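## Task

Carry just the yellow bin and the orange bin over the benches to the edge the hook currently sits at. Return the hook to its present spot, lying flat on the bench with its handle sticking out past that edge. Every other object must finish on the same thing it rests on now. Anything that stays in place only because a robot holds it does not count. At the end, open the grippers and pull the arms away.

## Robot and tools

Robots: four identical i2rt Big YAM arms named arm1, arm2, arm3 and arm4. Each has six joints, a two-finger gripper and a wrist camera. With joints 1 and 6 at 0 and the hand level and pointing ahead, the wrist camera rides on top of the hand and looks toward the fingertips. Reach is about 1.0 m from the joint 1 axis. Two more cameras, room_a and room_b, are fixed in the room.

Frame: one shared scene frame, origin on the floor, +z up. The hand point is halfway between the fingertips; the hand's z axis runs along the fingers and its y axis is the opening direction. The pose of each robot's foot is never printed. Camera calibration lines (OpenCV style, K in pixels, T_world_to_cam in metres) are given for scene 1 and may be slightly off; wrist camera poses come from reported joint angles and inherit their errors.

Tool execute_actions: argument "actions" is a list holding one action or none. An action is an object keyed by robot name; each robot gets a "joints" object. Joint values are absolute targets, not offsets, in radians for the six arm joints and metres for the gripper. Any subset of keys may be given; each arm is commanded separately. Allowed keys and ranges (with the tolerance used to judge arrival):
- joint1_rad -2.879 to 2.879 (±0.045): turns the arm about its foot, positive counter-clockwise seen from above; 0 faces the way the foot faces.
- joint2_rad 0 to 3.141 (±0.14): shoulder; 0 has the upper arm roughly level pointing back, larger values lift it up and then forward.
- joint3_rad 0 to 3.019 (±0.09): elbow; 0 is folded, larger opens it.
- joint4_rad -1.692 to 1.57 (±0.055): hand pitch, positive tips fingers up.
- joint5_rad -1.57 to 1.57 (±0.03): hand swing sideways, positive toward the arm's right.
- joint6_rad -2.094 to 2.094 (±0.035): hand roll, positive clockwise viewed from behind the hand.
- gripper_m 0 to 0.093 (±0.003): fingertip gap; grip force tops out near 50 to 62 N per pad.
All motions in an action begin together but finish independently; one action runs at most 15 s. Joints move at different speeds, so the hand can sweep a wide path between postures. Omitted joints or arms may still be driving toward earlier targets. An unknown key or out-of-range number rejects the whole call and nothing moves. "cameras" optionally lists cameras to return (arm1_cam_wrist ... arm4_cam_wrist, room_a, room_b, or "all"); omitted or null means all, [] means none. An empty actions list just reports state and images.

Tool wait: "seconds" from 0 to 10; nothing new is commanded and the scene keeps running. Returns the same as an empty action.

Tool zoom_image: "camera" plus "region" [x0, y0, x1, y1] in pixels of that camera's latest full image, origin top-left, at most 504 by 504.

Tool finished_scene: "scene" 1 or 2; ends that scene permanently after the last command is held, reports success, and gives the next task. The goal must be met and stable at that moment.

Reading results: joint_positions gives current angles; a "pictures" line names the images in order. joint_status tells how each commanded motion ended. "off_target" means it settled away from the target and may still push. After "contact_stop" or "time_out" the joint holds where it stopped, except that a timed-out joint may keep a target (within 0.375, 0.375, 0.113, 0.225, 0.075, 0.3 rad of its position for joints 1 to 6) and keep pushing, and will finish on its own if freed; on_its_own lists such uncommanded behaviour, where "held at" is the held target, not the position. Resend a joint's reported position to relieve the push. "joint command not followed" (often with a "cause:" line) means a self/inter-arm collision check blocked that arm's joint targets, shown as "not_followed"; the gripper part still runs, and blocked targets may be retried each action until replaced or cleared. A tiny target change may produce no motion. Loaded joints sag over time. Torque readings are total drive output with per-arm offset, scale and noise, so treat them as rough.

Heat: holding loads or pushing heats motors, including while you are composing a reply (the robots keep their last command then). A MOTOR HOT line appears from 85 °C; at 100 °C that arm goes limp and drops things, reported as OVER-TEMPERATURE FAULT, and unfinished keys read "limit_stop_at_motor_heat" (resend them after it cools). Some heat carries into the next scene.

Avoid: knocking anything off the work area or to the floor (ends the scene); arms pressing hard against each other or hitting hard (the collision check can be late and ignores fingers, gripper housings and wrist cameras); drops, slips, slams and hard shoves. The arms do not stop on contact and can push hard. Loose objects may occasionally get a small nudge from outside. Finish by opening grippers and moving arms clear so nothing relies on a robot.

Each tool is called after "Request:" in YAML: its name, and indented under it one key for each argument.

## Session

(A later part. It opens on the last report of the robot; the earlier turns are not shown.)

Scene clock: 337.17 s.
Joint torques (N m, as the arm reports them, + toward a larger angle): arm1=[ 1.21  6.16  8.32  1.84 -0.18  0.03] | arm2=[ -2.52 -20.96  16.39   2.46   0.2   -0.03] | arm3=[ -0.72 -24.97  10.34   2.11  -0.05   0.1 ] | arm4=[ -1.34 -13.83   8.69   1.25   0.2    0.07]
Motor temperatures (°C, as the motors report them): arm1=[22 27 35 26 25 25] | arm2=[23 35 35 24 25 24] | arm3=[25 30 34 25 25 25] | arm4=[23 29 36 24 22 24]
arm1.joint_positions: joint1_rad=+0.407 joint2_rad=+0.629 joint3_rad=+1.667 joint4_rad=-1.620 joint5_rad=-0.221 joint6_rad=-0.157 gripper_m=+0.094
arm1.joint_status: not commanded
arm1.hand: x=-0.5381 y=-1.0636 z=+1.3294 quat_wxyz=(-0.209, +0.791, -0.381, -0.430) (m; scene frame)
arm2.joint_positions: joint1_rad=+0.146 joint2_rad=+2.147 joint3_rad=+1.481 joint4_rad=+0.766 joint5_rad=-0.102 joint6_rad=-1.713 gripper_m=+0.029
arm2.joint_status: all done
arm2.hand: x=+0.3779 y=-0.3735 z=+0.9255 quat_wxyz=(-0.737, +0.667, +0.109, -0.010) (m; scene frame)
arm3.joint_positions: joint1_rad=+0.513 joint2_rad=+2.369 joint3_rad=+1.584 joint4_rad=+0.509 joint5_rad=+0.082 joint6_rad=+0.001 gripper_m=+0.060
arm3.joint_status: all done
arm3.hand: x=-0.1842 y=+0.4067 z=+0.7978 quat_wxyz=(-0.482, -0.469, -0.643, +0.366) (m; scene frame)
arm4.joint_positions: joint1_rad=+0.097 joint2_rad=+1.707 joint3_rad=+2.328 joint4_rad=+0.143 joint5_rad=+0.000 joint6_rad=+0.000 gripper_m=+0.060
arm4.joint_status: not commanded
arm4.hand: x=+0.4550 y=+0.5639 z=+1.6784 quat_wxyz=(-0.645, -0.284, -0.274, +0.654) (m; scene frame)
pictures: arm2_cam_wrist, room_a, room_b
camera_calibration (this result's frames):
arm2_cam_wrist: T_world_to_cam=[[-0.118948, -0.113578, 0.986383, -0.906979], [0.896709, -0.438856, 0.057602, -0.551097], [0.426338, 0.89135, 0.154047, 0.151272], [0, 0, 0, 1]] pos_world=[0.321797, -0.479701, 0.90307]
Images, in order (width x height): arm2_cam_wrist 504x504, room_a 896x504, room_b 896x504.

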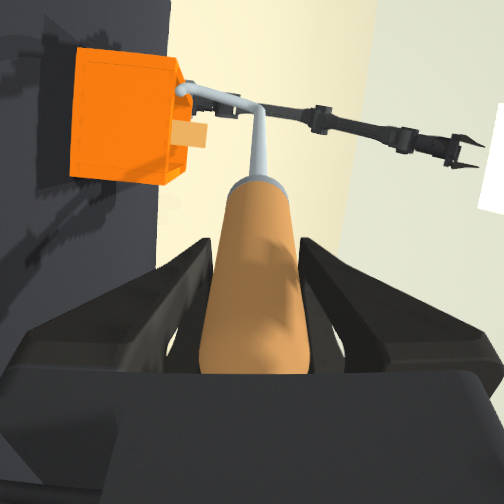

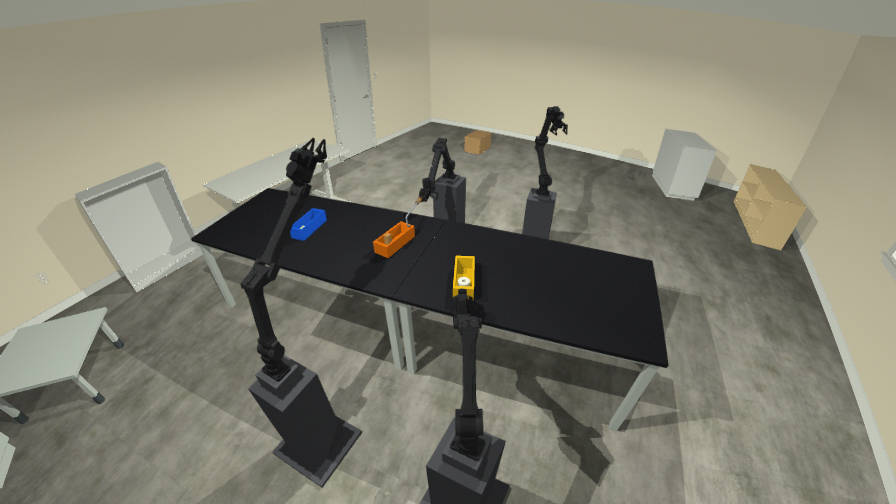

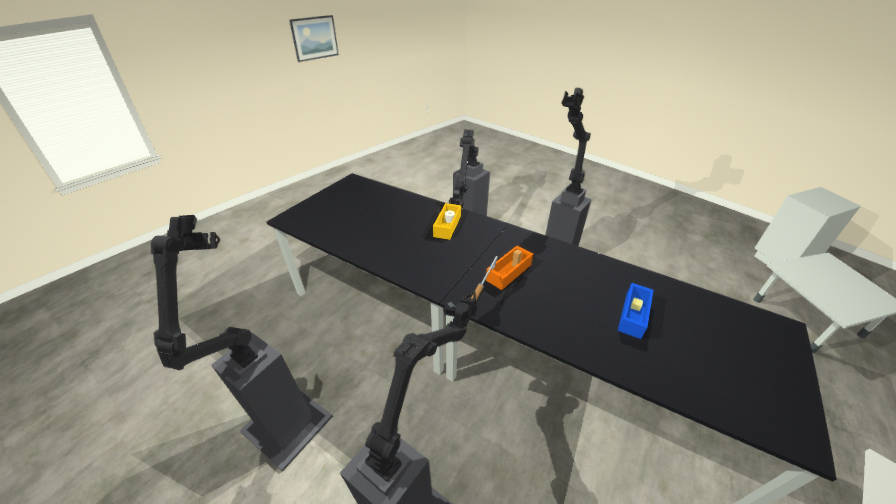

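Request:
execute_actions:
  actions:
    - {"arm2":{"joints":{"joint1_rad":0.128,"joint2_rad":2.178,"joint3_rad":1.595,"joint4_rad":0.71}},"arm3":{"joints":{"joint1_rad":0.492,"joint2_rad":2.545,"joint3_rad":1.98,"joint4_rad":0.39,"joint5_rad":0.072}}}
  cameras: ["arm2_cam_wrist","room_a","room_b"]

Scene clock: 346.77 s.
Joint torques (N m, as the arm reports them, + toward a larger angle): arm1=[ 1.18  6.08  8.32  1.86 -0.19  0.03] | arm2=[ -2.57 -21.94  15.89   2.78   0.17  -0.06] | arm3=[ -0.68 -27.47  11.45   2.12   0.03   0.02] | arm4=[ -1.58 -12.89   8.7    1.22   0.16  -0.03]
Motor temperatures (°C, as the motors report them): arm1=[22 27 35 26 25 25] | arm2=[23 35 36 24 25 24] | arm3=[25 31 34 25 25 25] | arm4=[23 29 36 24 22 24]
arm1.joint_positions: joint1_rad=+0.407 joint2_rad=+0.629 joint3_rad=+1.667 joint4_rad=-1.620 joint5_rad=-0.221 joint6_rad=-0.157 gripper_m=+0.094
arm1.joint_status: not commanded
arm1.hand: x=-0.5381 y=-1.0636 z=+1.3294 quat_wxyz=(-0.209, +0.791, -0.381, -0.430) (m; scene frame)
arm2.joint_positions: joint1_rad=+0.132 joint2_rad=+2.211 joint3_rad=+1.530 joint4_rad=+0.681 joint5_rad=-0.102 joint6_rad=-1.713 gripper_m=+0.029
arm2.joint_status: all done
arm2.hand: x=+0.3884 y=-0.3580 z=+0.8787 quat_wxyz=(-0.702, +0.704, +0.106, -0.008) (m; scene frame)
arm3.joint_positions: joint1_rad=+0.505 joint2_rad=+2.534 joint3_rad=+1.925 joint4_rad=+0.402 joint5_rad=+0.071 joint6_rad=+0.008 gripper_m=+0.060
arm3.joint_status: all done
arm3.hand: x=-0.1609 y=+0.3319 z=+0.8109 quat_wxyz=(-0.507, -0.461, -0.623, +0.377) (m; scene frame)
arm4.joint_positions: joint1_rad=+0.097 joint2_rad=+1.707 joint3_rad=+2.328 joint4_rad=+0.143 joint5_rad=+0.000 joint6_rad=+0.000 gripper_m=+0.060
arm4.joint_status: not commanded
arm4.hand: x=+0.4550 y=+0.5639 z=+1.6784 quat_wxyz=(-0.645, -0.284, -0.274, +0.654) (m; scene frame)
pictures: arm2_cam_wrist, room_a, room_b
camera_calibration (this result's frames):
arm2_cam_wrist: T_world_to_cam=[[-0.126535, -0.0127457, 0.99188, -0.82364], [0.890008, -0.443007, 0.107846, -0.594019], [0.438036, 0.896427, 0.0673995, 0.213593], [0, 0, 0, 1]] pos_world=[0.330901, -0.465124, 0.866619]
Images, in order (width x height): arm2_cam_wrist 504x504, room_a 896x504, room_b 896x504.

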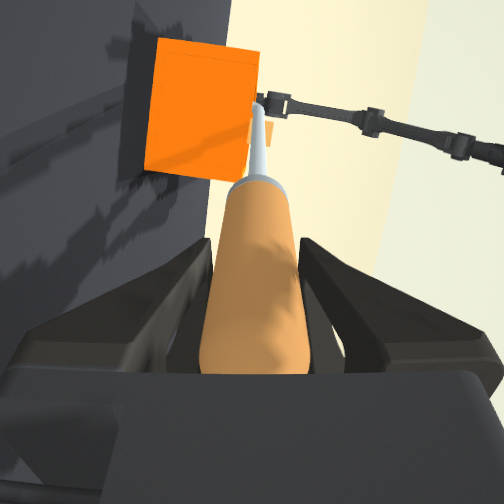

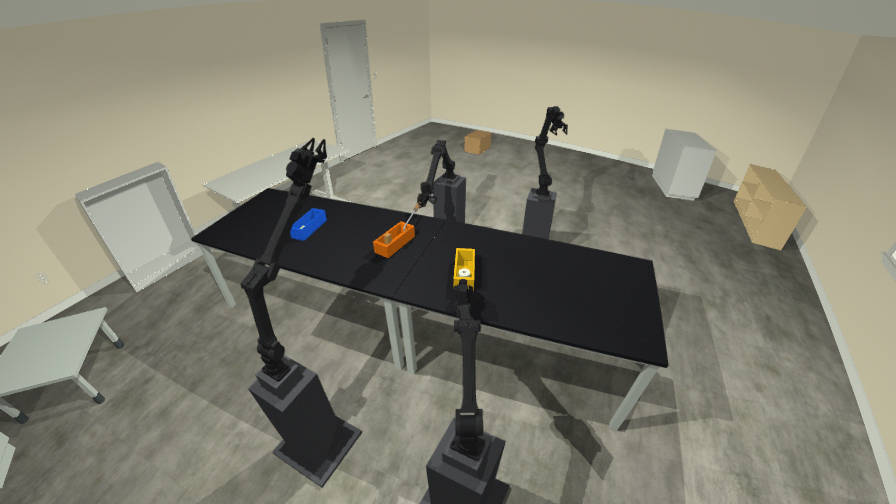

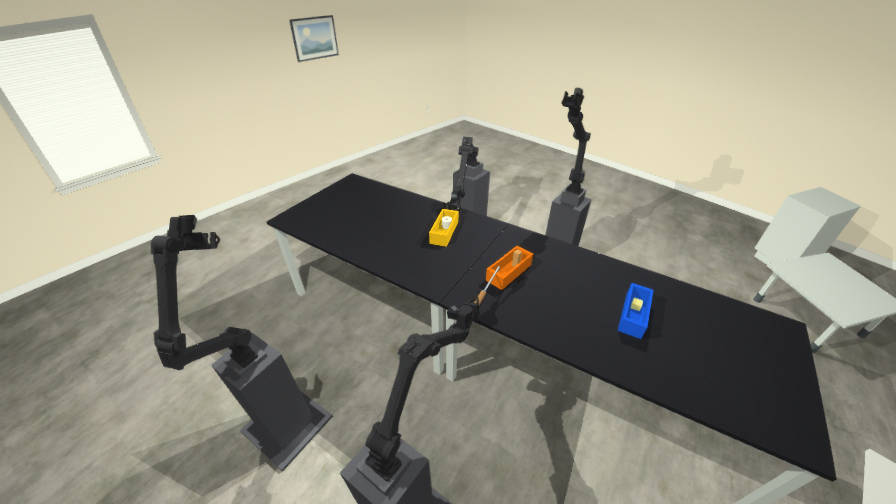

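Request:
execute_actions:
  actions:
    - {"arm2":{"joints":{"joint2_rad":2.015,"joint3_rad":1.285,"joint4_rad":0.84}},"arm3":{"joints":{"joint1_rad":0.488,"joint2_rad":2.682,"joint3_rad":2.245,"joint4_rad":0.275,"joint5_rad":0.068}}}
  cameras: ["arm2_cam_wrist","arm3_cam_wrist","room_b"]

Scene clock: 353.97 s.
Joint torques (N m, as the arm reports them, + toward a larger angle): arm1=[ 1.07  6.16  8.32  1.88 -0.18  0.02] | arm2=[ -2.46 -18.92  11.4    3.58   0.08  -0.04] | arm3=[ -0.74 -28.79  12.34   2.05  -0.07   0.01] | arm4=[ -1.54 -12.65   8.7    1.3    0.19   0.01]
Motor temperatures (°C, as the motors report them): arm1=[22 27 35 26 25 25] | arm2=[23 35 36 24 25 24] | arm3=[25 31 35 25 25 25] | arm4=[23 29 36 24 22 24]
arm1.joint_positions: joint1_rad=+0.407 joint2_rad=+0.629 joint3_rad=+1.667 joint4_rad=-1.620 joint5_rad=-0.221 joint6_rad=-0.157 gripper_m=+0.094
arm1.joint_status: not commanded
arm1.hand: x=-0.5381 y=-1.0636 z=+1.3294 quat_wxyz=(-0.209, +0.791, -0.381, -0.430) (m; scene frame)
arm2.joint_positions: joint1_rad=+0.131 joint2_rad=+2.036 joint3_rad=+1.262 joint4_rad=+0.787 joint5_rad=-0.099 joint6_rad=-1.713 gripper_m=+0.029
arm2.joint_status: all done
arm2.hand: x=+0.3941 y=-0.4311 z=+0.9017 quat_wxyz=(-0.707, +0.699, +0.105, -0.006) (m; scene frame)
arm3.joint_positions: joint1_rad=+0.503 joint2_rad=+2.669 joint3_rad=+2.184 joint4_rad=+0.288 joint5_rad=+0.069 joint6_rad=+0.010 gripper_m=+0.060
arm3.joint_status: all done
arm3.hand: x=-0.1470 y=+0.2907 z=+0.8046 quat_wxyz=(-0.511, -0.460, -0.620, +0.378) (m; scene frame)
arm4.joint_positions: joint1_rad=+0.097 joint2_rad=+1.707 joint3_rad=+2.328 joint4_rad=+0.143 joint5_rad=+0.000 joint6_rad=+0.000 gripper_m=+0.060
arm4.joint_status: not commanded
arm4.hand: x=+0.4550 y=+0.5639 z=+1.6784 quat_wxyz=(-0.645, -0.284, -0.274, +0.654) (m; scene frame)
pictures: arm2_cam_wrist, arm3_cam_wrist, room_b
camera_calibration (this result's frames):
arm2_cam_wrist: T_world_to_cam=[[-0.125858, -0.0258053, 0.991713, -0.852425], [0.888207, -0.448191, 0.10106, -0.629418], [0.441869, 0.893565, 0.0793288, 0.261537], [0, 0, 0, 1]] pos_world=[0.336204, -0.537798, 0.888222]
arm3_cam_wrist: T_world_to_cam=[[-0.955804, -0.293822, -0.0103708, -0.0452512], [-0.206786, 0.696913, -0.686697, 0.324682], [0.208994, -0.654203, -0.72687, 0.929225], [0, 0, 0, 1]] pos_world=[-0.170314, 0.368331, 0.897914]
Images, in order (width x height): arm2_cam_wrist 504x504, arm3_cam_wrist 504x504, room_b 896x504.

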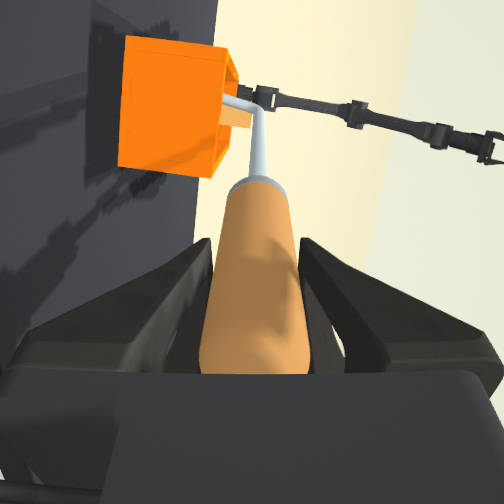

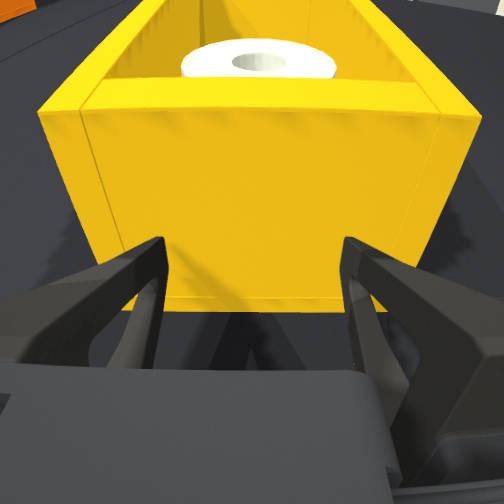

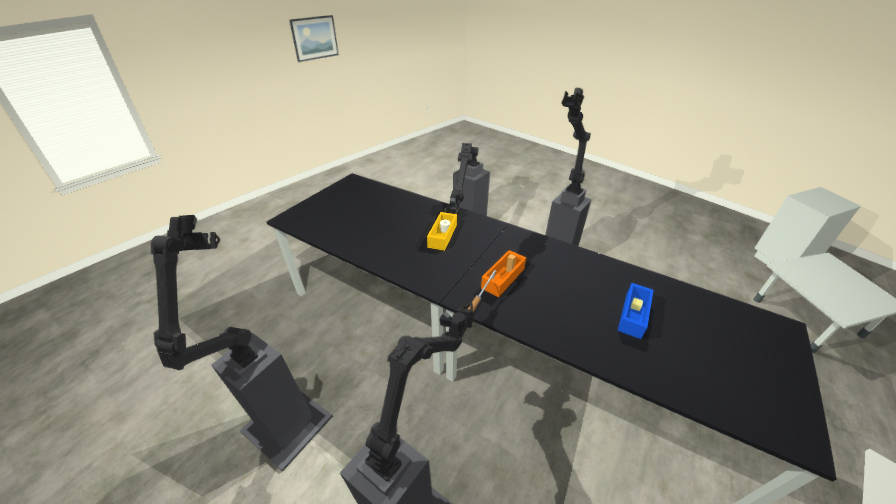

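Request:
execute_actions:
  actions:
    - {"arm2":{"joints":{"joint2_rad":1.89,"joint3_rad":1.017,"joint4_rad":0.978}},"arm3":{"joints":{"joint1_rad":0.485,"joint2_rad":2.9,"joint3_rad":2.665,"joint4_rad":0.134,"joint5_rad":0.065}}}
  cameras: ["arm2_cam_wrist","arm3_cam_wrist","room_b"]

Scene clock: 360.77 s.
Joint torques (N m, as the arm reports them, + toward a larger angle): arm1=[ 1.28  6.22  8.33  1.87 -0.18  0.03] | arm2=[ -2.37 -16.38  10.33   3.75   0.05  -0.06] | arm3=[ -0.69 -30.13  13.15   2.1   -0.01  -0.04] | arm4=[ -1.38 -13.1    8.55   1.07   0.2    0.03]
Motor temperatures (°C, as the motors report them): arm1=[22 27 35 26 25 25] | arm2=[23 35 35 24 25 24] | arm3=[25 32 36 25 25 25] | arm4=[23 29 36 24 22 24]
arm1.joint_positions: joint1_rad=+0.407 joint2_rad=+0.629 joint3_rad=+1.667 joint4_rad=-1.620 joint5_rad=-0.221 joint6_rad=-0.157 gripper_m=+0.094
arm1.joint_status: not commanded
arm1.hand: x=-0.5381 y=-1.0636 z=+1.3294 quat_wxyz=(-0.209, +0.791, -0.381, -0.430) (m; scene frame)
arm2.joint_positions: joint1_rad=+0.131 joint2_rad=+1.916 joint3_rad=+0.994 joint4_rad=+0.919 joint5_rad=-0.098 joint6_rad=-1.713 gripper_m=+0.029
arm2.joint_status: joint4_rad time_out (moved +0.132 of +0.191); the others done
arm2.on_its_own: joint4_rad reads +0.919 and still pushes toward +0.978 since a time_out
arm2.hand: x=+0.3988 y=-0.5121 z=+0.8868 quat_wxyz=(-0.701, +0.705, +0.105, -0.006) (m; scene frame)
arm3.joint_positions: joint1_rad=+0.499 joint2_rad=+2.883 joint3_rad=+2.601 joint4_rad=+0.147 joint5_rad=+0.065 joint6_rad=+0.016 gripper_m=+0.060
arm3.joint_status: all done
arm3.hand: x=-0.1337 y=+0.2458 z=+0.8110 quat_wxyz=(-0.532, -0.451, -0.602, +0.389) (m; scene frame)
arm4.joint_positions: joint1_rad=+0.097 joint2_rad=+1.707 joint3_rad=+2.328 joint4_rad=+0.143 joint5_rad=+0.000 joint6_rad=+0.000 gripper_m=+0.060
arm4.joint_status: not commanded
arm4.hand: x=+0.4550 y=+0.5639 z=+1.6784 quat_wxyz=(-0.645, -0.284, -0.274, +0.654) (m; scene frame)
pictures: arm2_cam_wrist, arm3_cam_wrist, room_b
camera_calibration (this result's frames):
arm2_cam_wrist: T_world_to_cam=[[-0.126786, -0.00989594, 0.991881, -0.830732], [0.887951, -0.446824, 0.109043, -0.674673], [0.442117, 0.894567, 0.0654381, 0.345713], [0, 0, 0, 1]] pos_world=[0.340906, -0.618945, 0.874932]
arm3_cam_wrist: T_world_to_cam=[[-0.955727, -0.293522, -0.0207329, -0.0372881], [-0.186024, 0.657292, -0.730316, 0.411064], [0.227992, -0.694126, -0.682795, 0.878233], [0, 0, 0, 1]] pos_world=[-0.159399, 0.328471, 0.899086]
Images, in order (width x height): arm2_cam_wrist 504x504, arm3_cam_wrist 504x504, room_b 896x504.

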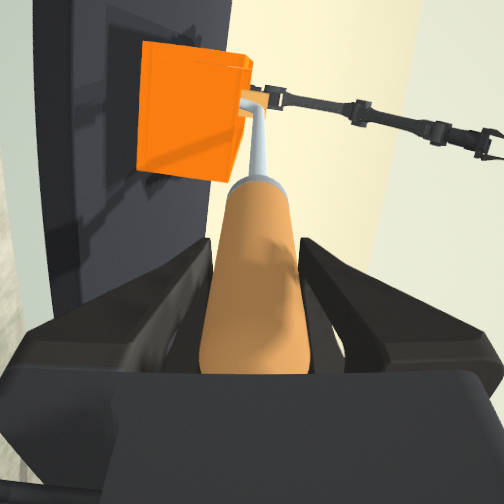

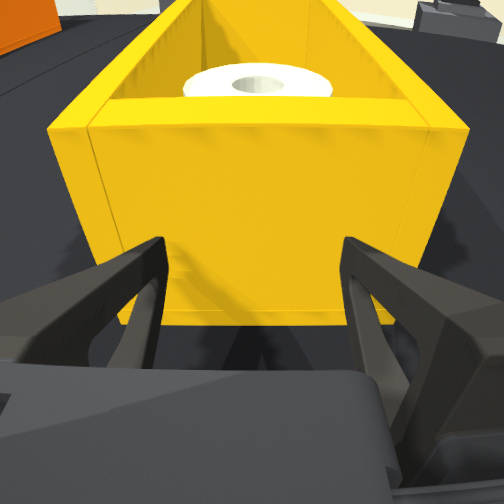

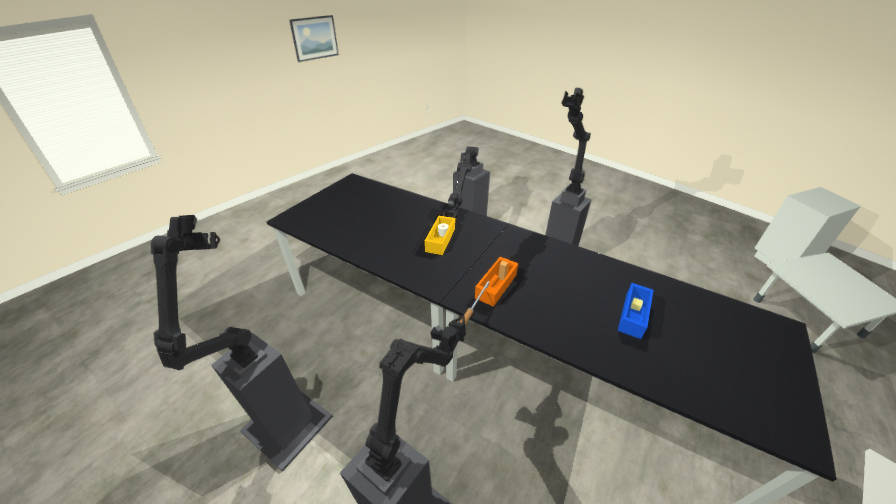

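Request:
execute_actions:
  actions:
    - {"arm2":{"joints":{"joint2_rad":1.735,"joint3_rad":0.747,"joint4_rad":1.095}},"arm3":{"joints":{"joint2_rad":3.055,"joint3_rad":3.015,"joint4_rad":0.0,"joint5_rad":0.063}}}
  cameras: ["arm2_cam_wrist","room_a","room_b"]

Scene clock: 371.43 s.
Joint torques (N m, as the arm reports them, + toward a larger angle): arm1=[ 1.1   6.11  8.36  1.87 -0.17  0.03] | arm2=[ -2.39 -12.67   9.06   3.69   0.04  -0.04] | arm3=[ -0.68 -31.62  13.05   2.13  -0.09  -0.04] | arm4=[ -1.38 -13.49   8.56   1.36   0.12   0.05]
Motor temperatures (°C, as the motors report them): arm1=[22 26 35 26 25 25] | arm2=[23 34 34 24 25 24] | arm3=[25 33 38 25 25 25] | arm4=[23 29 36 24 22 24]
arm1.joint_positions: joint1_rad=+0.407 joint2_rad=+0.629 joint3_rad=+1.667 joint4_rad=-1.620 joint5_rad=-0.221 joint6_rad=-0.157 gripper_m=+0.094
arm1.joint_status: not commanded
arm1.hand: x=-0.5381 y=-1.0636 z=+1.3294 quat_wxyz=(-0.209, +0.791, -0.381, -0.430) (m; scene frame)
arm2.joint_positions: joint1_rad=+0.131 joint2_rad=+1.753 joint3_rad=+0.727 joint4_rad=+1.039 joint5_rad=-0.098 joint6_rad=-1.713 gripper_m=+0.029
arm2.joint_status: joint4_rad time_out (moved +0.119 of +0.176); the others done
arm2.on_its_own: joint4_rad reads +1.039 and still pushes toward +1.095 since a time_out
arm2.hand: x=+0.4040 y=-0.6013 z=+0.8961 quat_wxyz=(-0.707, +0.700, +0.104, -0.006) (m; scene frame)
arm3.joint_positions: joint1_rad=+0.499 joint2_rad=+3.046 joint3_rad=+2.957 joint4_rad=+0.012 joint5_rad=+0.065 joint6_rad=+0.015 gripper_m=+0.060
arm3.joint_status: all done
arm3.hand: x=-0.1285 y=+0.2317 z=+0.8350 quat_wxyz=(-0.550, -0.440, -0.586, +0.401) (m; scene frame)
arm4.joint_positions: joint1_rad=+0.097 joint2_rad=+1.707 joint3_rad=+2.328 joint4_rad=+0.143 joint5_rad=+0.000 joint6_rad=+0.000 gripper_m=+0.060
arm4.joint_status: not commanded
arm4.hand: x=+0.4550 y=+0.5639 z=+1.6784 quat_wxyz=(-0.645, -0.284, -0.274, +0.654) (m; scene frame)
pictures: arm2_cam_wrist, room_a, room_b
camera_calibration (this result's frames):
arm2_cam_wrist: T_world_to_cam=[[-0.125911, -0.0250015, 0.991726, -0.849541], [0.888032, -0.448452, 0.101441, -0.714367], [0.442205, 0.893457, 0.0786673, 0.410078], [0, 0, 0, 1]] pos_world=[0.346075, -0.707986, 0.882718]
Images, in order (width x height): arm2_cam_wrist 504x504, room_a 896x504, room_b 896x504.

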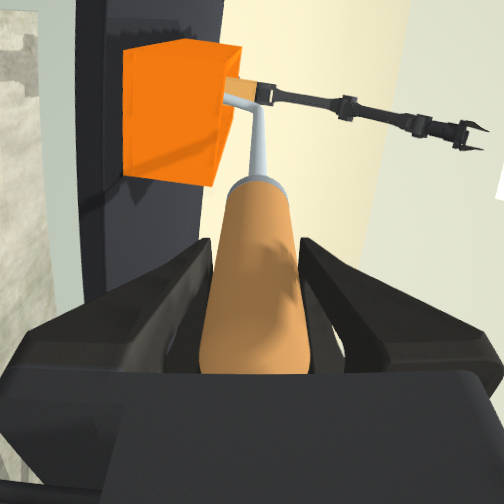

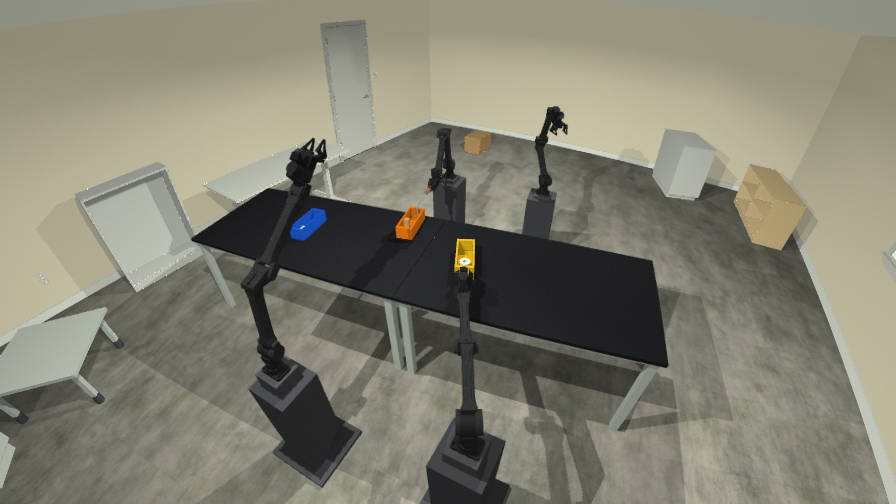

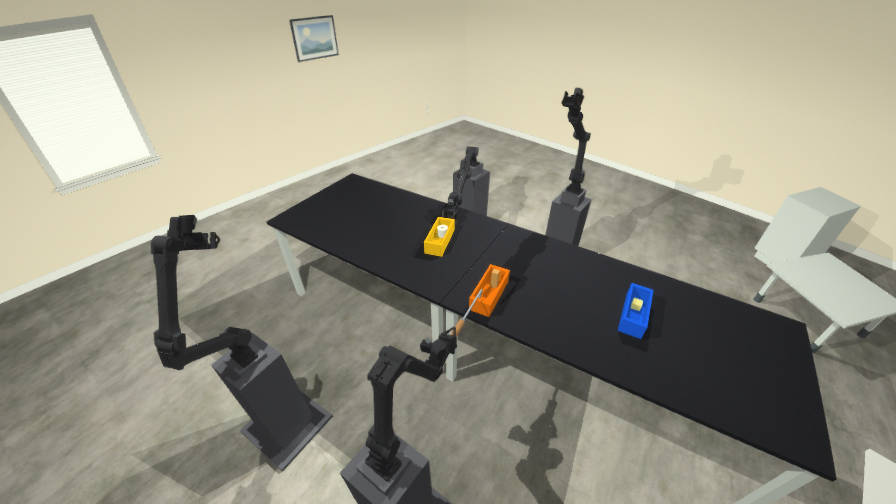

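Request:
zoom_image:
  camera: "room_b"
  region: [400, 200, 540, 340]

Region (400, 200, 540, 340) of room_b's 896x504 image, scaled by 3.600, with more detail than that image has.

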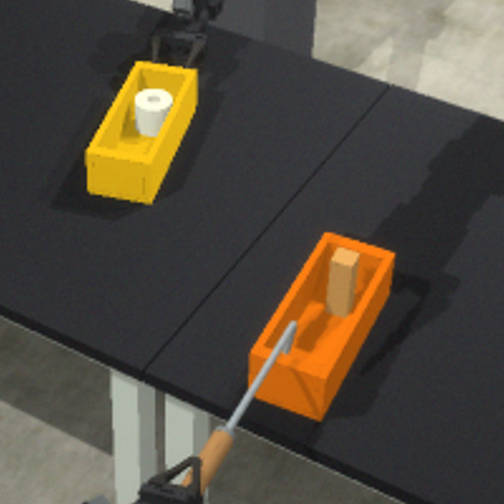

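Request:
execute_actions:
  actions:
    - {"arm2":{"joints":{"joint2_rad":1.687,"joint3_rad":0.69}},"arm3":{"joints":{"joint2_rad":2.9}}}
  cameras: ["arm2_cam_wrist","room_a","room_b"]

Request:
zoom_image:
  camera: "room_b"
  region: [400, 200, 540, 340]

Scene clock: 391.53 s.
Joint torques (N m, as the arm reports them, + toward a larger angle): arm1=[ 1.17  6.2   8.33  1.88 -0.19  0.02] | arm2=[ -2.21 -13.65   8.95   3.65   0.03  -0.05] | arm3=[ -0.8  -29.99  11.52   2.23  -0.1   -0.04] | arm4=[ -1.53 -12.86   8.6    1.37   0.2    0.03]
Motor temperatures (°C, as the motors report them): arm1=[22 26 35 26 25 25] | arm2=[23 34 32 24 25 24] | arm3=[25 34 39 25 25 26] | arm4=[23 29 36 24 22 24]
arm1.joint_positions: joint1_rad=+0.407 joint2_rad=+0.629 joint3_rad=+1.667 joint4_rad=-1.620 joint5_rad=-0.221 joint6_rad=-0.157 gripper_m=+0.094
arm1.joint_status: not commanded
arm1.hand: x=-0.5381 y=-1.0636 z=+1.3294 quat_wxyz=(-0.209, +0.791, -0.381, -0.430) (m; scene frame)
arm2.joint_positions: joint1_rad=+0.131 joint2_rad=+1.721 joint3_rad=+0.670 joint4_rad=+1.039 joint5_rad=-0.098 joint6_rad=-1.713 gripper_m=+0.029
arm2.joint_status: all done
arm2.on_its_own: joint4_rad reads +1.039 and still pushes toward +1.095 since a time_out
arm2.hand: x=+0.4052 y=-0.6211 z=+0.8897 quat_wxyz=(-0.698, +0.708, +0.105, -0.007) (m; scene frame)
arm3.joint_positions: joint1_rad=+0.499 joint2_rad=+2.875 joint3_rad=+2.979 joint4_rad=+0.008 joint5_rad=+0.065 joint6_rad=+0.015 gripper_m=+0.060
arm3.joint_status: all done
arm3.hand: x=-0.1300 y=+0.2336 z=+1.0213 quat_wxyz=(-0.606, -0.403, -0.529, +0.437) (m; scene frame)
arm4.joint_positions: joint1_rad=+0.097 joint2_rad=+1.707 joint3_rad=+2.328 joint4_rad=+0.143 joint5_rad=+0.000 joint6_rad=+0.000 gripper_m=+0.060
arm4.joint_status: not commanded
arm4.hand: x=+0.4550 y=+0.5639 z=+1.6784 quat_wxyz=(-0.645, -0.284, -0.274, +0.654) (m; scene frame)
pictures: arm2_cam_wrist, room_a, room_b
camera_calibration (this result's frames):
arm2_cam_wrist: T_world_to_cam=[[-0.127333, -0.000454478, 0.99186, -0.827788], [0.887897, -0.445749, 0.113782, -0.73286], [0.442069, 0.895158, 0.0571619, 0.448043], [0, 0, 0, 1]] pos_world=[0.347234, -0.728117, 0.878825]
Images, in order (width x height): arm2_cam_wrist 504x504, room_a 896x504, room_b 896x504.

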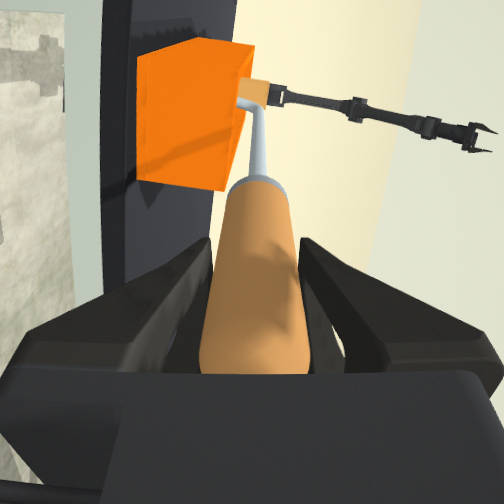

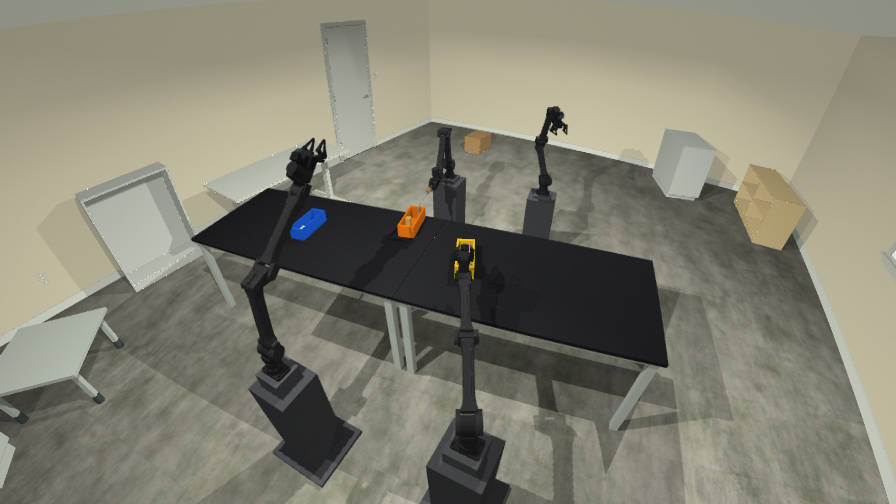

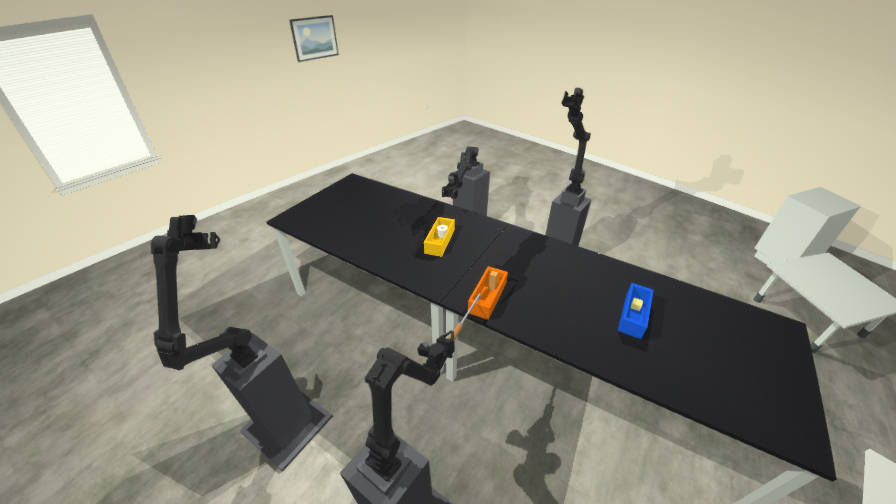

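Region (400, 200, 540, 340) of room_b's 896x504 image, scaled by 3.600, with more detail than that image has.

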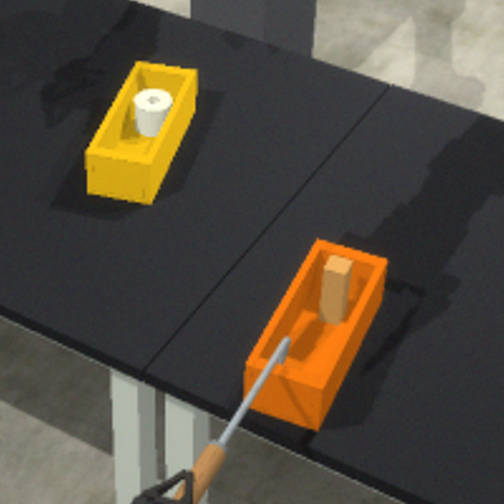

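Request:
zoom_image:
  camera: "room_a"
  region: [380, 190, 500, 290]

Region (380, 190, 500, 290) of room_a's 896x504 image, scaled by 4.200, with more detail than that image has.

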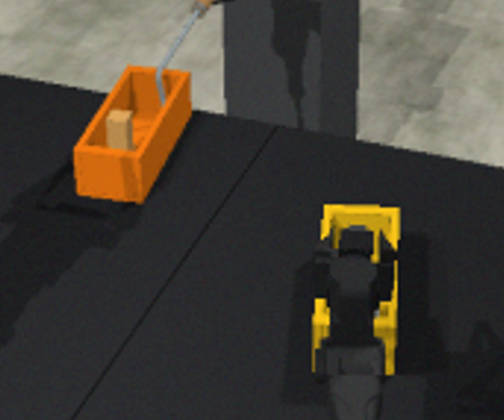

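Request:
execute_actions:
  actions:
    - {"arm2":{"joints":{"joint3_rad":1.75}},"arm3":{"joints":{"joint2_rad":2.2,"joint3_rad":2.6}}}
  cameras: []

Request:
execute_actions:
  actions:
    - {"arm2":{"joints":{"joint1_rad":0.482,"joint2_rad":2.45,"joint3_rad":2.345,"joint4_rad":0.338}},"arm3":{"joints":{"joint2_rad":1.7,"joint3_rad":2.35}}}
  cameras: ["arm2_cam_wrist","room_a","room_b"]

Scene clock: 431.60 s.
Joint torques (N m, as the arm reports them, + toward a larger angle): arm1=[ 1.18  6.09  8.31  1.87 -0.18  0.03] | arm2=[ -2.28 -15.59  16.37   1.56   0.21  -0.06] | arm3=[ -0.76 -26.48   9.     2.17  -0.12  -0.04] | arm4=[ -1.61 -13.22   8.64   1.27   0.16   0.02]
Motor temperatures (°C, as the motors report them): arm1=[22 26 35 26 25 25] | arm2=[23 34 32 24 25 24] | arm3=[25 34 38 25 25 26] | arm4=[23 29 36 24 22 24]
arm1.joint_positions: joint1_rad=+0.407 joint2_rad=+0.629 joint3_rad=+1.667 joint4_rad=-1.620 joint5_rad=-0.221 joint6_rad=-0.157 gripper_m=+0.094
arm1.joint_status: not commanded
arm1.hand: x=-0.5381 y=-1.0636 z=+1.3294 quat_wxyz=(-0.209, +0.791, -0.381, -0.430) (m; scene frame)
arm2.joint_positions: joint1_rad=+0.131 joint2_rad=+1.703 joint3_rad=+1.696 joint4_rad=+1.071 joint5_rad=-0.099 joint6_rad=-1.713 gripper_m=+0.029
arm2.joint_status: all done
arm2.hand: x=+0.4022 y=-0.5539 z=+1.4369 quat_wxyz=(-0.965, +0.251, +0.072, +0.028) (m; scene frame)
arm3.joint_positions: joint1_rad=+0.499 joint2_rad=+2.208 joint3_rad=+2.593 joint4_rad=+0.003 joint5_rad=+0.065 joint6_rad=+0.015 gripper_m=+0.060
arm3.joint_status: all done
arm3.hand: x=-0.1834 y=+0.3708 z=+1.4191 quat_wxyz=(-0.677, -0.343, -0.438, +0.481) (m; scene frame)
arm4.joint_positions: joint1_rad=+0.097 joint2_rad=+1.707 joint3_rad=+2.328 joint4_rad=+0.143 joint5_rad=+0.000 joint6_rad=+0.000 gripper_m=+0.060
arm4.joint_status: not commanded
arm4.hand: x=+0.4550 y=+0.5639 z=+1.6784 quat_wxyz=(-0.645, -0.284, -0.274, +0.654) (m; scene frame)
pictures: none
No camera images: the call's "cameras" was empty. Leave "cameras" out to get every camera's image.

Scene clock: 433.73 s.
Joint torques (N m, as the arm reports them, + toward a larger angle): arm1=[ 1.12  6.23  8.31  1.86 -0.18  0.03] | arm2=[ -1.67 -26.13  18.7    2.88   0.04  -0.02] | arm3=[ -0.78 -17.31   7.75   1.84  -0.12  -0.04] | arm4=[ -2.18 -12.73   8.65   1.43   0.16  -0.03]
Motor temperatures (°C, as the motors report them): arm1=[22 26 35 26 25 25] | arm2=[23 34 33 24 25 24] | arm3=[25 34 37 25 25 26] | arm4=[23 29 36 24 22 24]
arm1.joint_positions: joint1_rad=+0.407 joint2_rad=+0.629 joint3_rad=+1.667 joint4_rad=-1.620 joint5_rad=-0.221 joint6_rad=-0.157 gripper_m=+0.094
arm1.joint_status: not commanded
arm1.hand: x=-0.5381 y=-1.0636 z=+1.3294 quat_wxyz=(-0.209, +0.791, -0.381, -0.430) (m; scene frame)
arm2.joint_positions: joint1_rad=+0.477 joint2_rad=+2.478 joint3_rad=+2.274 joint4_rad=+0.306 joint5_rad=-0.098 joint6_rad=-1.714 gripper_m=+0.030
arm2.joint_status: all done
arm2.hand: x=+0.0548 y=-0.3040 z=+0.9837 quat_wxyz=(-0.727, +0.639, +0.214, -0.131) (m; scene frame)
arm3.joint_positions: joint1_rad=+0.499 joint2_rad=+1.709 joint3_rad=+2.344 joint4_rad=+0.003 joint5_rad=+0.065 joint6_rad=+0.015 gripper_m=+0.060
arm3.joint_status: all done
arm3.hand: x=-0.2683 y=+0.5930 z=+1.6567 quat_wxyz=(-0.731, -0.283, -0.348, +0.514) (m; scene frame)
arm4.joint_positions: joint1_rad=+0.097 joint2_rad=+1.707 joint3_rad=+2.328 joint4_rad=+0.143 joint5_rad=+0.000 joint6_rad=+0.000 gripper_m=+0.060
arm4.joint_status: not commanded
arm4.hand: x=+0.4550 y=+0.5639 z=+1.6784 quat_wxyz=(-0.645, -0.284, -0.274, +0.654) (m; scene frame)
pictures: arm2_cam_wrist, room_a, room_b
camera_calibration (this result's frames):
arm2_cam_wrist: T_world_to_cam=[[-0.0715216, -0.147791, 0.986429, -1.00798], [0.990391, -0.127885, 0.0526485, -0.139962], [0.118369, 0.980716, 0.155517, 0.260655], [0, 0, 0, 1]] pos_world=[0.0356711, -0.422499, 0.961137]
Images, in order (width x height): arm2_cam_wrist 504x504, room_a 896x504, room_b 896x504.

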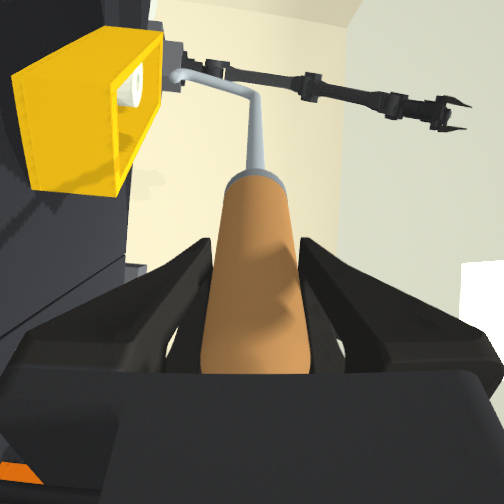

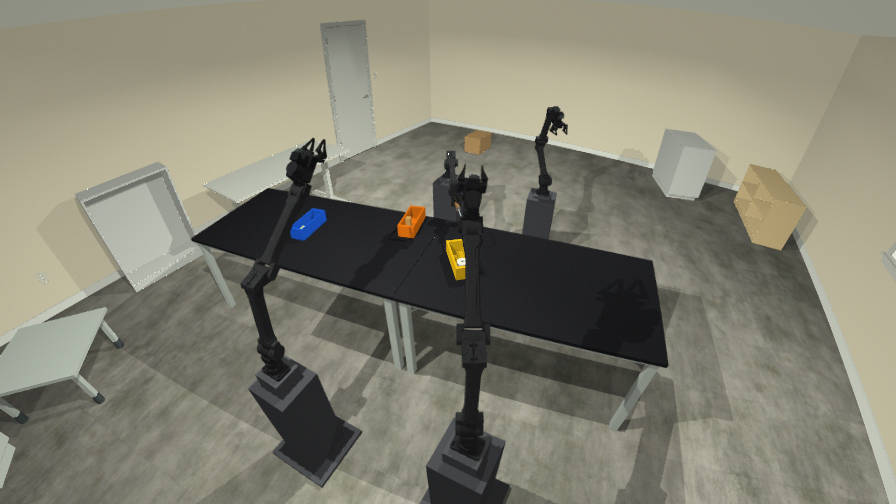

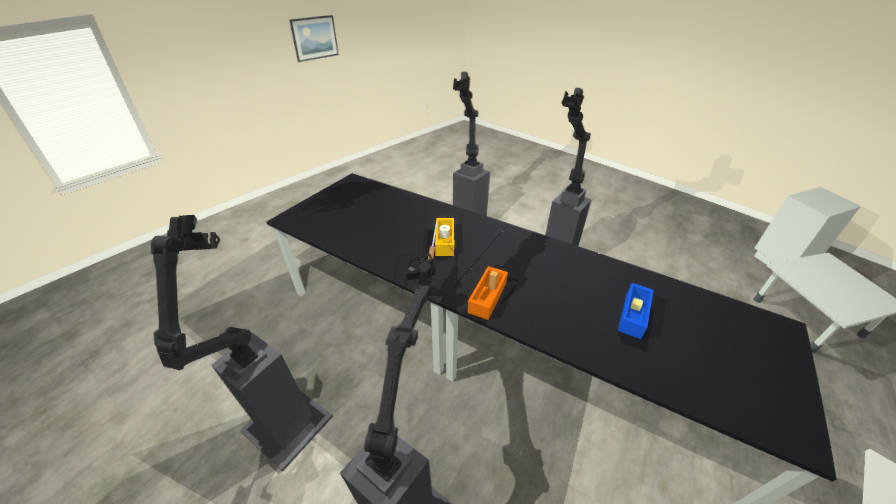

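Request:
zoom_image:
  camera: "room_b"
  region: [390, 200, 510, 300]

Request:
zoom_image:
  camera: "room_a"
  region: [400, 190, 500, 290]

Region (390, 200, 510, 300) of room_b's 896x504 image, scaled by 4.200, with more detail than that image has.

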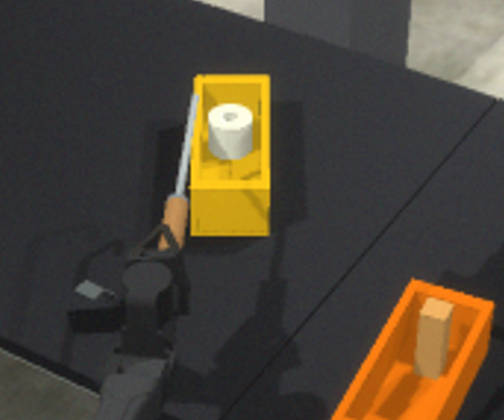

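Region (400, 190, 500, 290) of room_a's 896x504 image, scaled by 5.040, with more detail than that image has.

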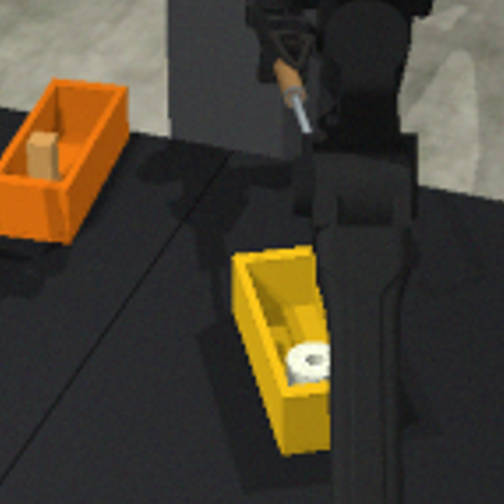

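Request:
execute_actions:
  actions:
    - {"arm2":{"joints":{"joint1_rad":0.43,"joint2_rad":2.585,"joint3_rad":2.43,"joint4_rad":0.3}}}
  cameras: ["arm2_cam_wrist","room_b"]

Request:
zoom_image:
  camera: "room_b"
  region: [390, 200, 510, 300]

Scene clock: 451.03 s.
Joint torques (N m, as the arm reports them, + toward a larger angle): arm1=[ 1.06  6.19  8.33  1.86 -0.18  0.03] | arm2=[ -1.03 -27.16  18.53   2.63   0.17   0.  ] | arm3=[ -0.8  -17.2    7.75   1.83  -0.13  -0.04] | arm4=[ -1.94 -12.8    8.67   1.18   0.14  -0.03]
Motor temperatures (°C, as the motors report them): arm1=[22 26 35 26 25 25] | arm2=[23 37 38 24 25 24] | arm3=[25 32 35 25 25 26] | arm4=[23 29 36 24 22 24]
arm1.joint_positions: joint1_rad=+0.407 joint2_rad=+0.629 joint3_rad=+1.667 joint4_rad=-1.620 joint5_rad=-0.221 joint6_rad=-0.157 gripper_m=+0.094
arm1.joint_status: not commanded
arm1.hand: x=-0.5381 y=-1.0636 z=+1.3294 quat_wxyz=(-0.209, +0.791, -0.381, -0.430) (m; scene frame)
arm2.joint_positions: joint1_rad=+0.424 joint2_rad=+2.625 joint3_rad=+2.359 joint4_rad=+0.276 joint5_rad=-0.102 joint6_rad=-1.717 gripper_m=+0.030
arm2.joint_status: all done
arm2.hand: x=+0.0961 y=-0.2682 z=+0.8857 quat_wxyz=(-0.698, +0.677, +0.207, -0.110) (m; scene frame)
arm3.joint_positions: joint1_rad=+0.499 joint2_rad=+1.709 joint3_rad=+2.344 joint4_rad=+0.003 joint5_rad=+0.065 joint6_rad=+0.015 gripper_m=+0.060
arm3.joint_status: not commanded
arm3.hand: x=-0.2683 y=+0.5930 z=+1.6567 quat_wxyz=(-0.731, -0.283, -0.348, +0.514) (m; scene frame)
arm4.joint_positions: joint1_rad=+0.097 joint2_rad=+1.707 joint3_rad=+2.328 joint4_rad=+0.143 joint5_rad=+0.000 joint6_rad=+0.000 gripper_m=+0.060
arm4.joint_status: not commanded
arm4.hand: x=+0.4550 y=+0.5639 z=+1.6784 quat_wxyz=(-0.645, -0.284, -0.274, +0.654) (m; scene frame)
pictures: arm2_cam_wrist, room_b
camera_calibration (this result's frames):
arm2_cam_wrist: T_world_to_cam=[[-0.113704, -0.060085, 0.991696, -0.880191], [0.980231, -0.169466, 0.102122, -0.225078], [0.161923, 0.983703, 0.0781662, 0.301064], [0, 0, 0, 1]] pos_world=[0.0717974, -0.387187, 0.872334]
Images, in order (width x height): arm2_cam_wrist 504x504, room_b 896x504.

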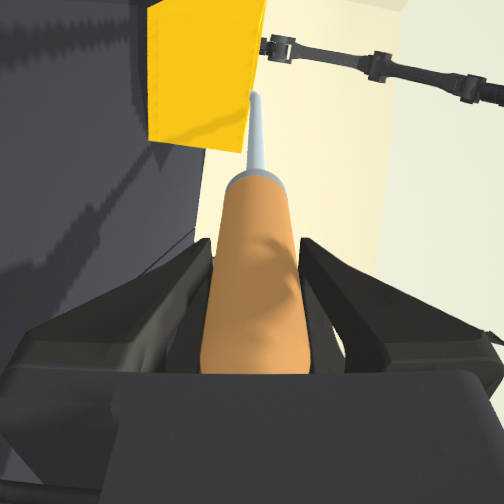

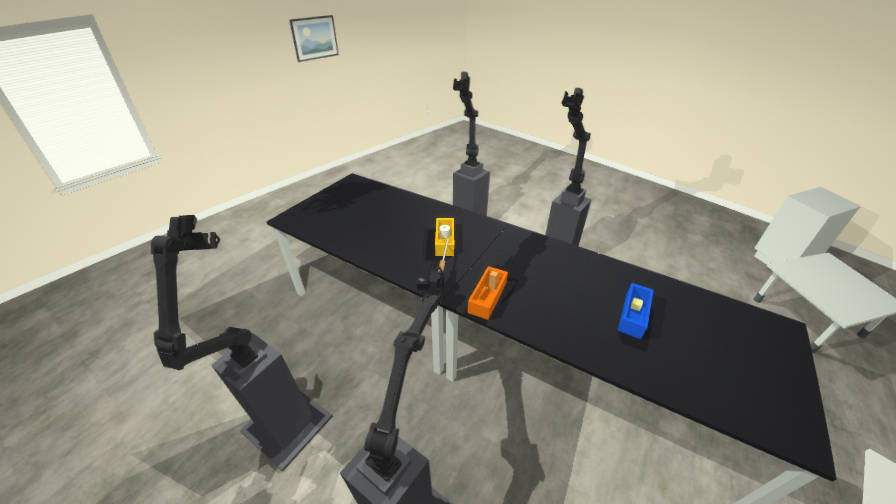

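Region (390, 200, 510, 300) of room_b's 896x504 image, scaled by 4.200, with more detail than that image has.

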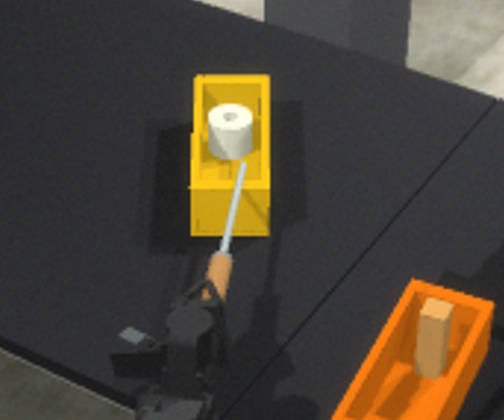

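Request:
execute_actions:
  actions:
    - {"arm2":{"joints":{"joint1_rad":0.505,"joint2_rad":2.408,"joint3_rad":2.03,"joint4_rad":0.49,"joint5_rad":0.033}}}
  cameras: ["arm2_cam_wrist","room_b"]

Request:
zoom_image:
  camera: "room_b"
  region: [380, 200, 510, 310]

Scene clock: 482.07 s.
Joint torques (N m, as the arm reports them, + toward a larger angle): arm1=[ 1.13  6.17  8.33  1.89 -0.18  0.01] | arm2=[ -2.37 -25.19  13.97   3.41   0.17   0.01] | arm3=[ -0.84 -17.17   7.75   1.82  -0.12  -0.04] | arm4=[ -2.21 -13.82   8.82   1.42   0.14   0.03]
Motor temperatures (°C, as the motors report them): arm1=[22 26 35 26 25 25] | arm2=[23 39 41 24 25 24] | arm3=[25 31 34 25 25 26] | arm4=[23 29 36 24 22 24]
arm1.joint_positions: joint1_rad=+0.407 joint2_rad=+0.629 joint3_rad=+1.667 joint4_rad=-1.620 joint5_rad=-0.221 joint6_rad=-0.157 gripper_m=+0.094
arm1.joint_status: not commanded
arm1.hand: x=-0.5381 y=-1.0636 z=+1.3294 quat_wxyz=(-0.209, +0.791, -0.381, -0.430) (m; scene frame)
arm2.joint_positions: joint1_rad=+0.510 joint2_rad=+2.439 joint3_rad=+2.001 joint4_rad=+0.442 joint5_rad=+0.031 joint6_rad=-1.717 gripper_m=+0.030
arm2.joint_status: all done
arm2.hand: x=+0.0594 y=-0.3399 z=+0.8886 quat_wxyz=(-0.698, +0.684, +0.191, -0.094) (m; scene frame)
arm3.joint_positions: joint1_rad=+0.499 joint2_rad=+1.709 joint3_rad=+2.344 joint4_rad=+0.003 joint5_rad=+0.065 joint6_rad=+0.015 gripper_m=+0.060
arm3.joint_status: not commanded
arm3.hand: x=-0.2683 y=+0.5930 z=+1.6567 quat_wxyz=(-0.731, -0.283, -0.348, +0.514) (m; scene frame)
arm4.joint_positions: joint1_rad=+0.097 joint2_rad=+1.707 joint3_rad=+2.328 joint4_rad=+0.143 joint5_rad=+0.000 joint6_rad=+0.000 gripper_m=+0.060
arm4.joint_status: not commanded
arm4.hand: x=+0.4550 y=+0.5639 z=+1.6784 quat_wxyz=(-0.645, -0.284, -0.274, +0.654) (m; scene frame)
pictures: arm2_cam_wrist, room_b
camera_calibration (this result's frames):
arm2_cam_wrist: T_world_to_cam=[[-0.118302, -0.0487003, 0.991783, -0.887418], [0.971091, -0.214223, 0.105315, -0.219133], [0.207334, 0.97557, 0.0726355, 0.37675], [0, 0, 0, 1]] pos_world=[0.0297018, -0.457707, 0.875839]
Images, in order (width x height): arm2_cam_wrist 504x504, room_b 896x504.

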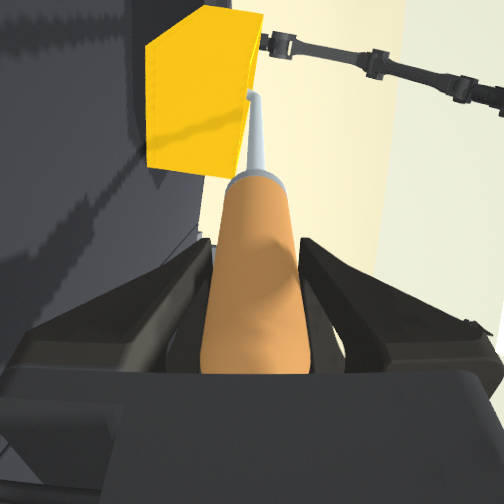

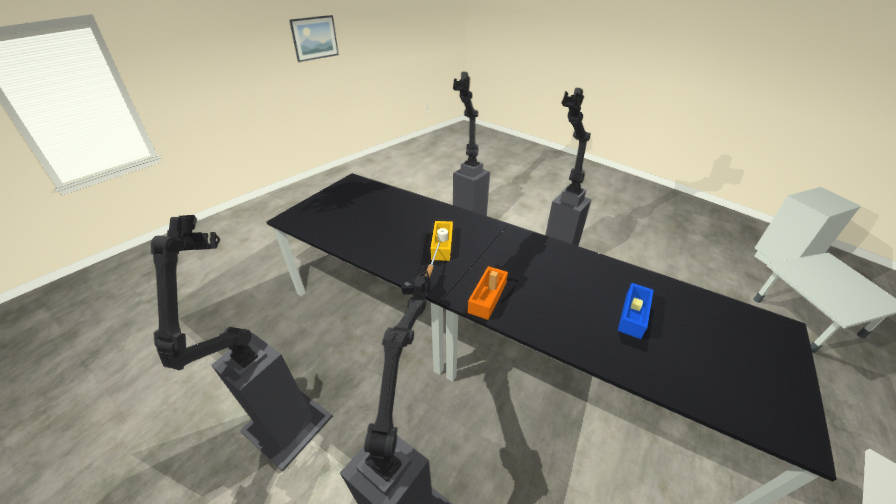

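Region (380, 200, 510, 310) of room_b's 896x504 image, scaled by 3.877, with more detail than that image has; it fills the top 426 rows of this view, and the rest is white.

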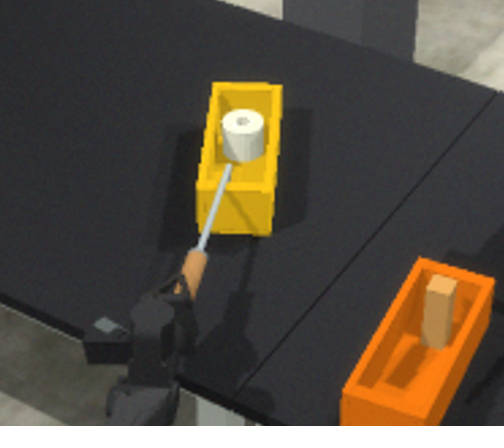

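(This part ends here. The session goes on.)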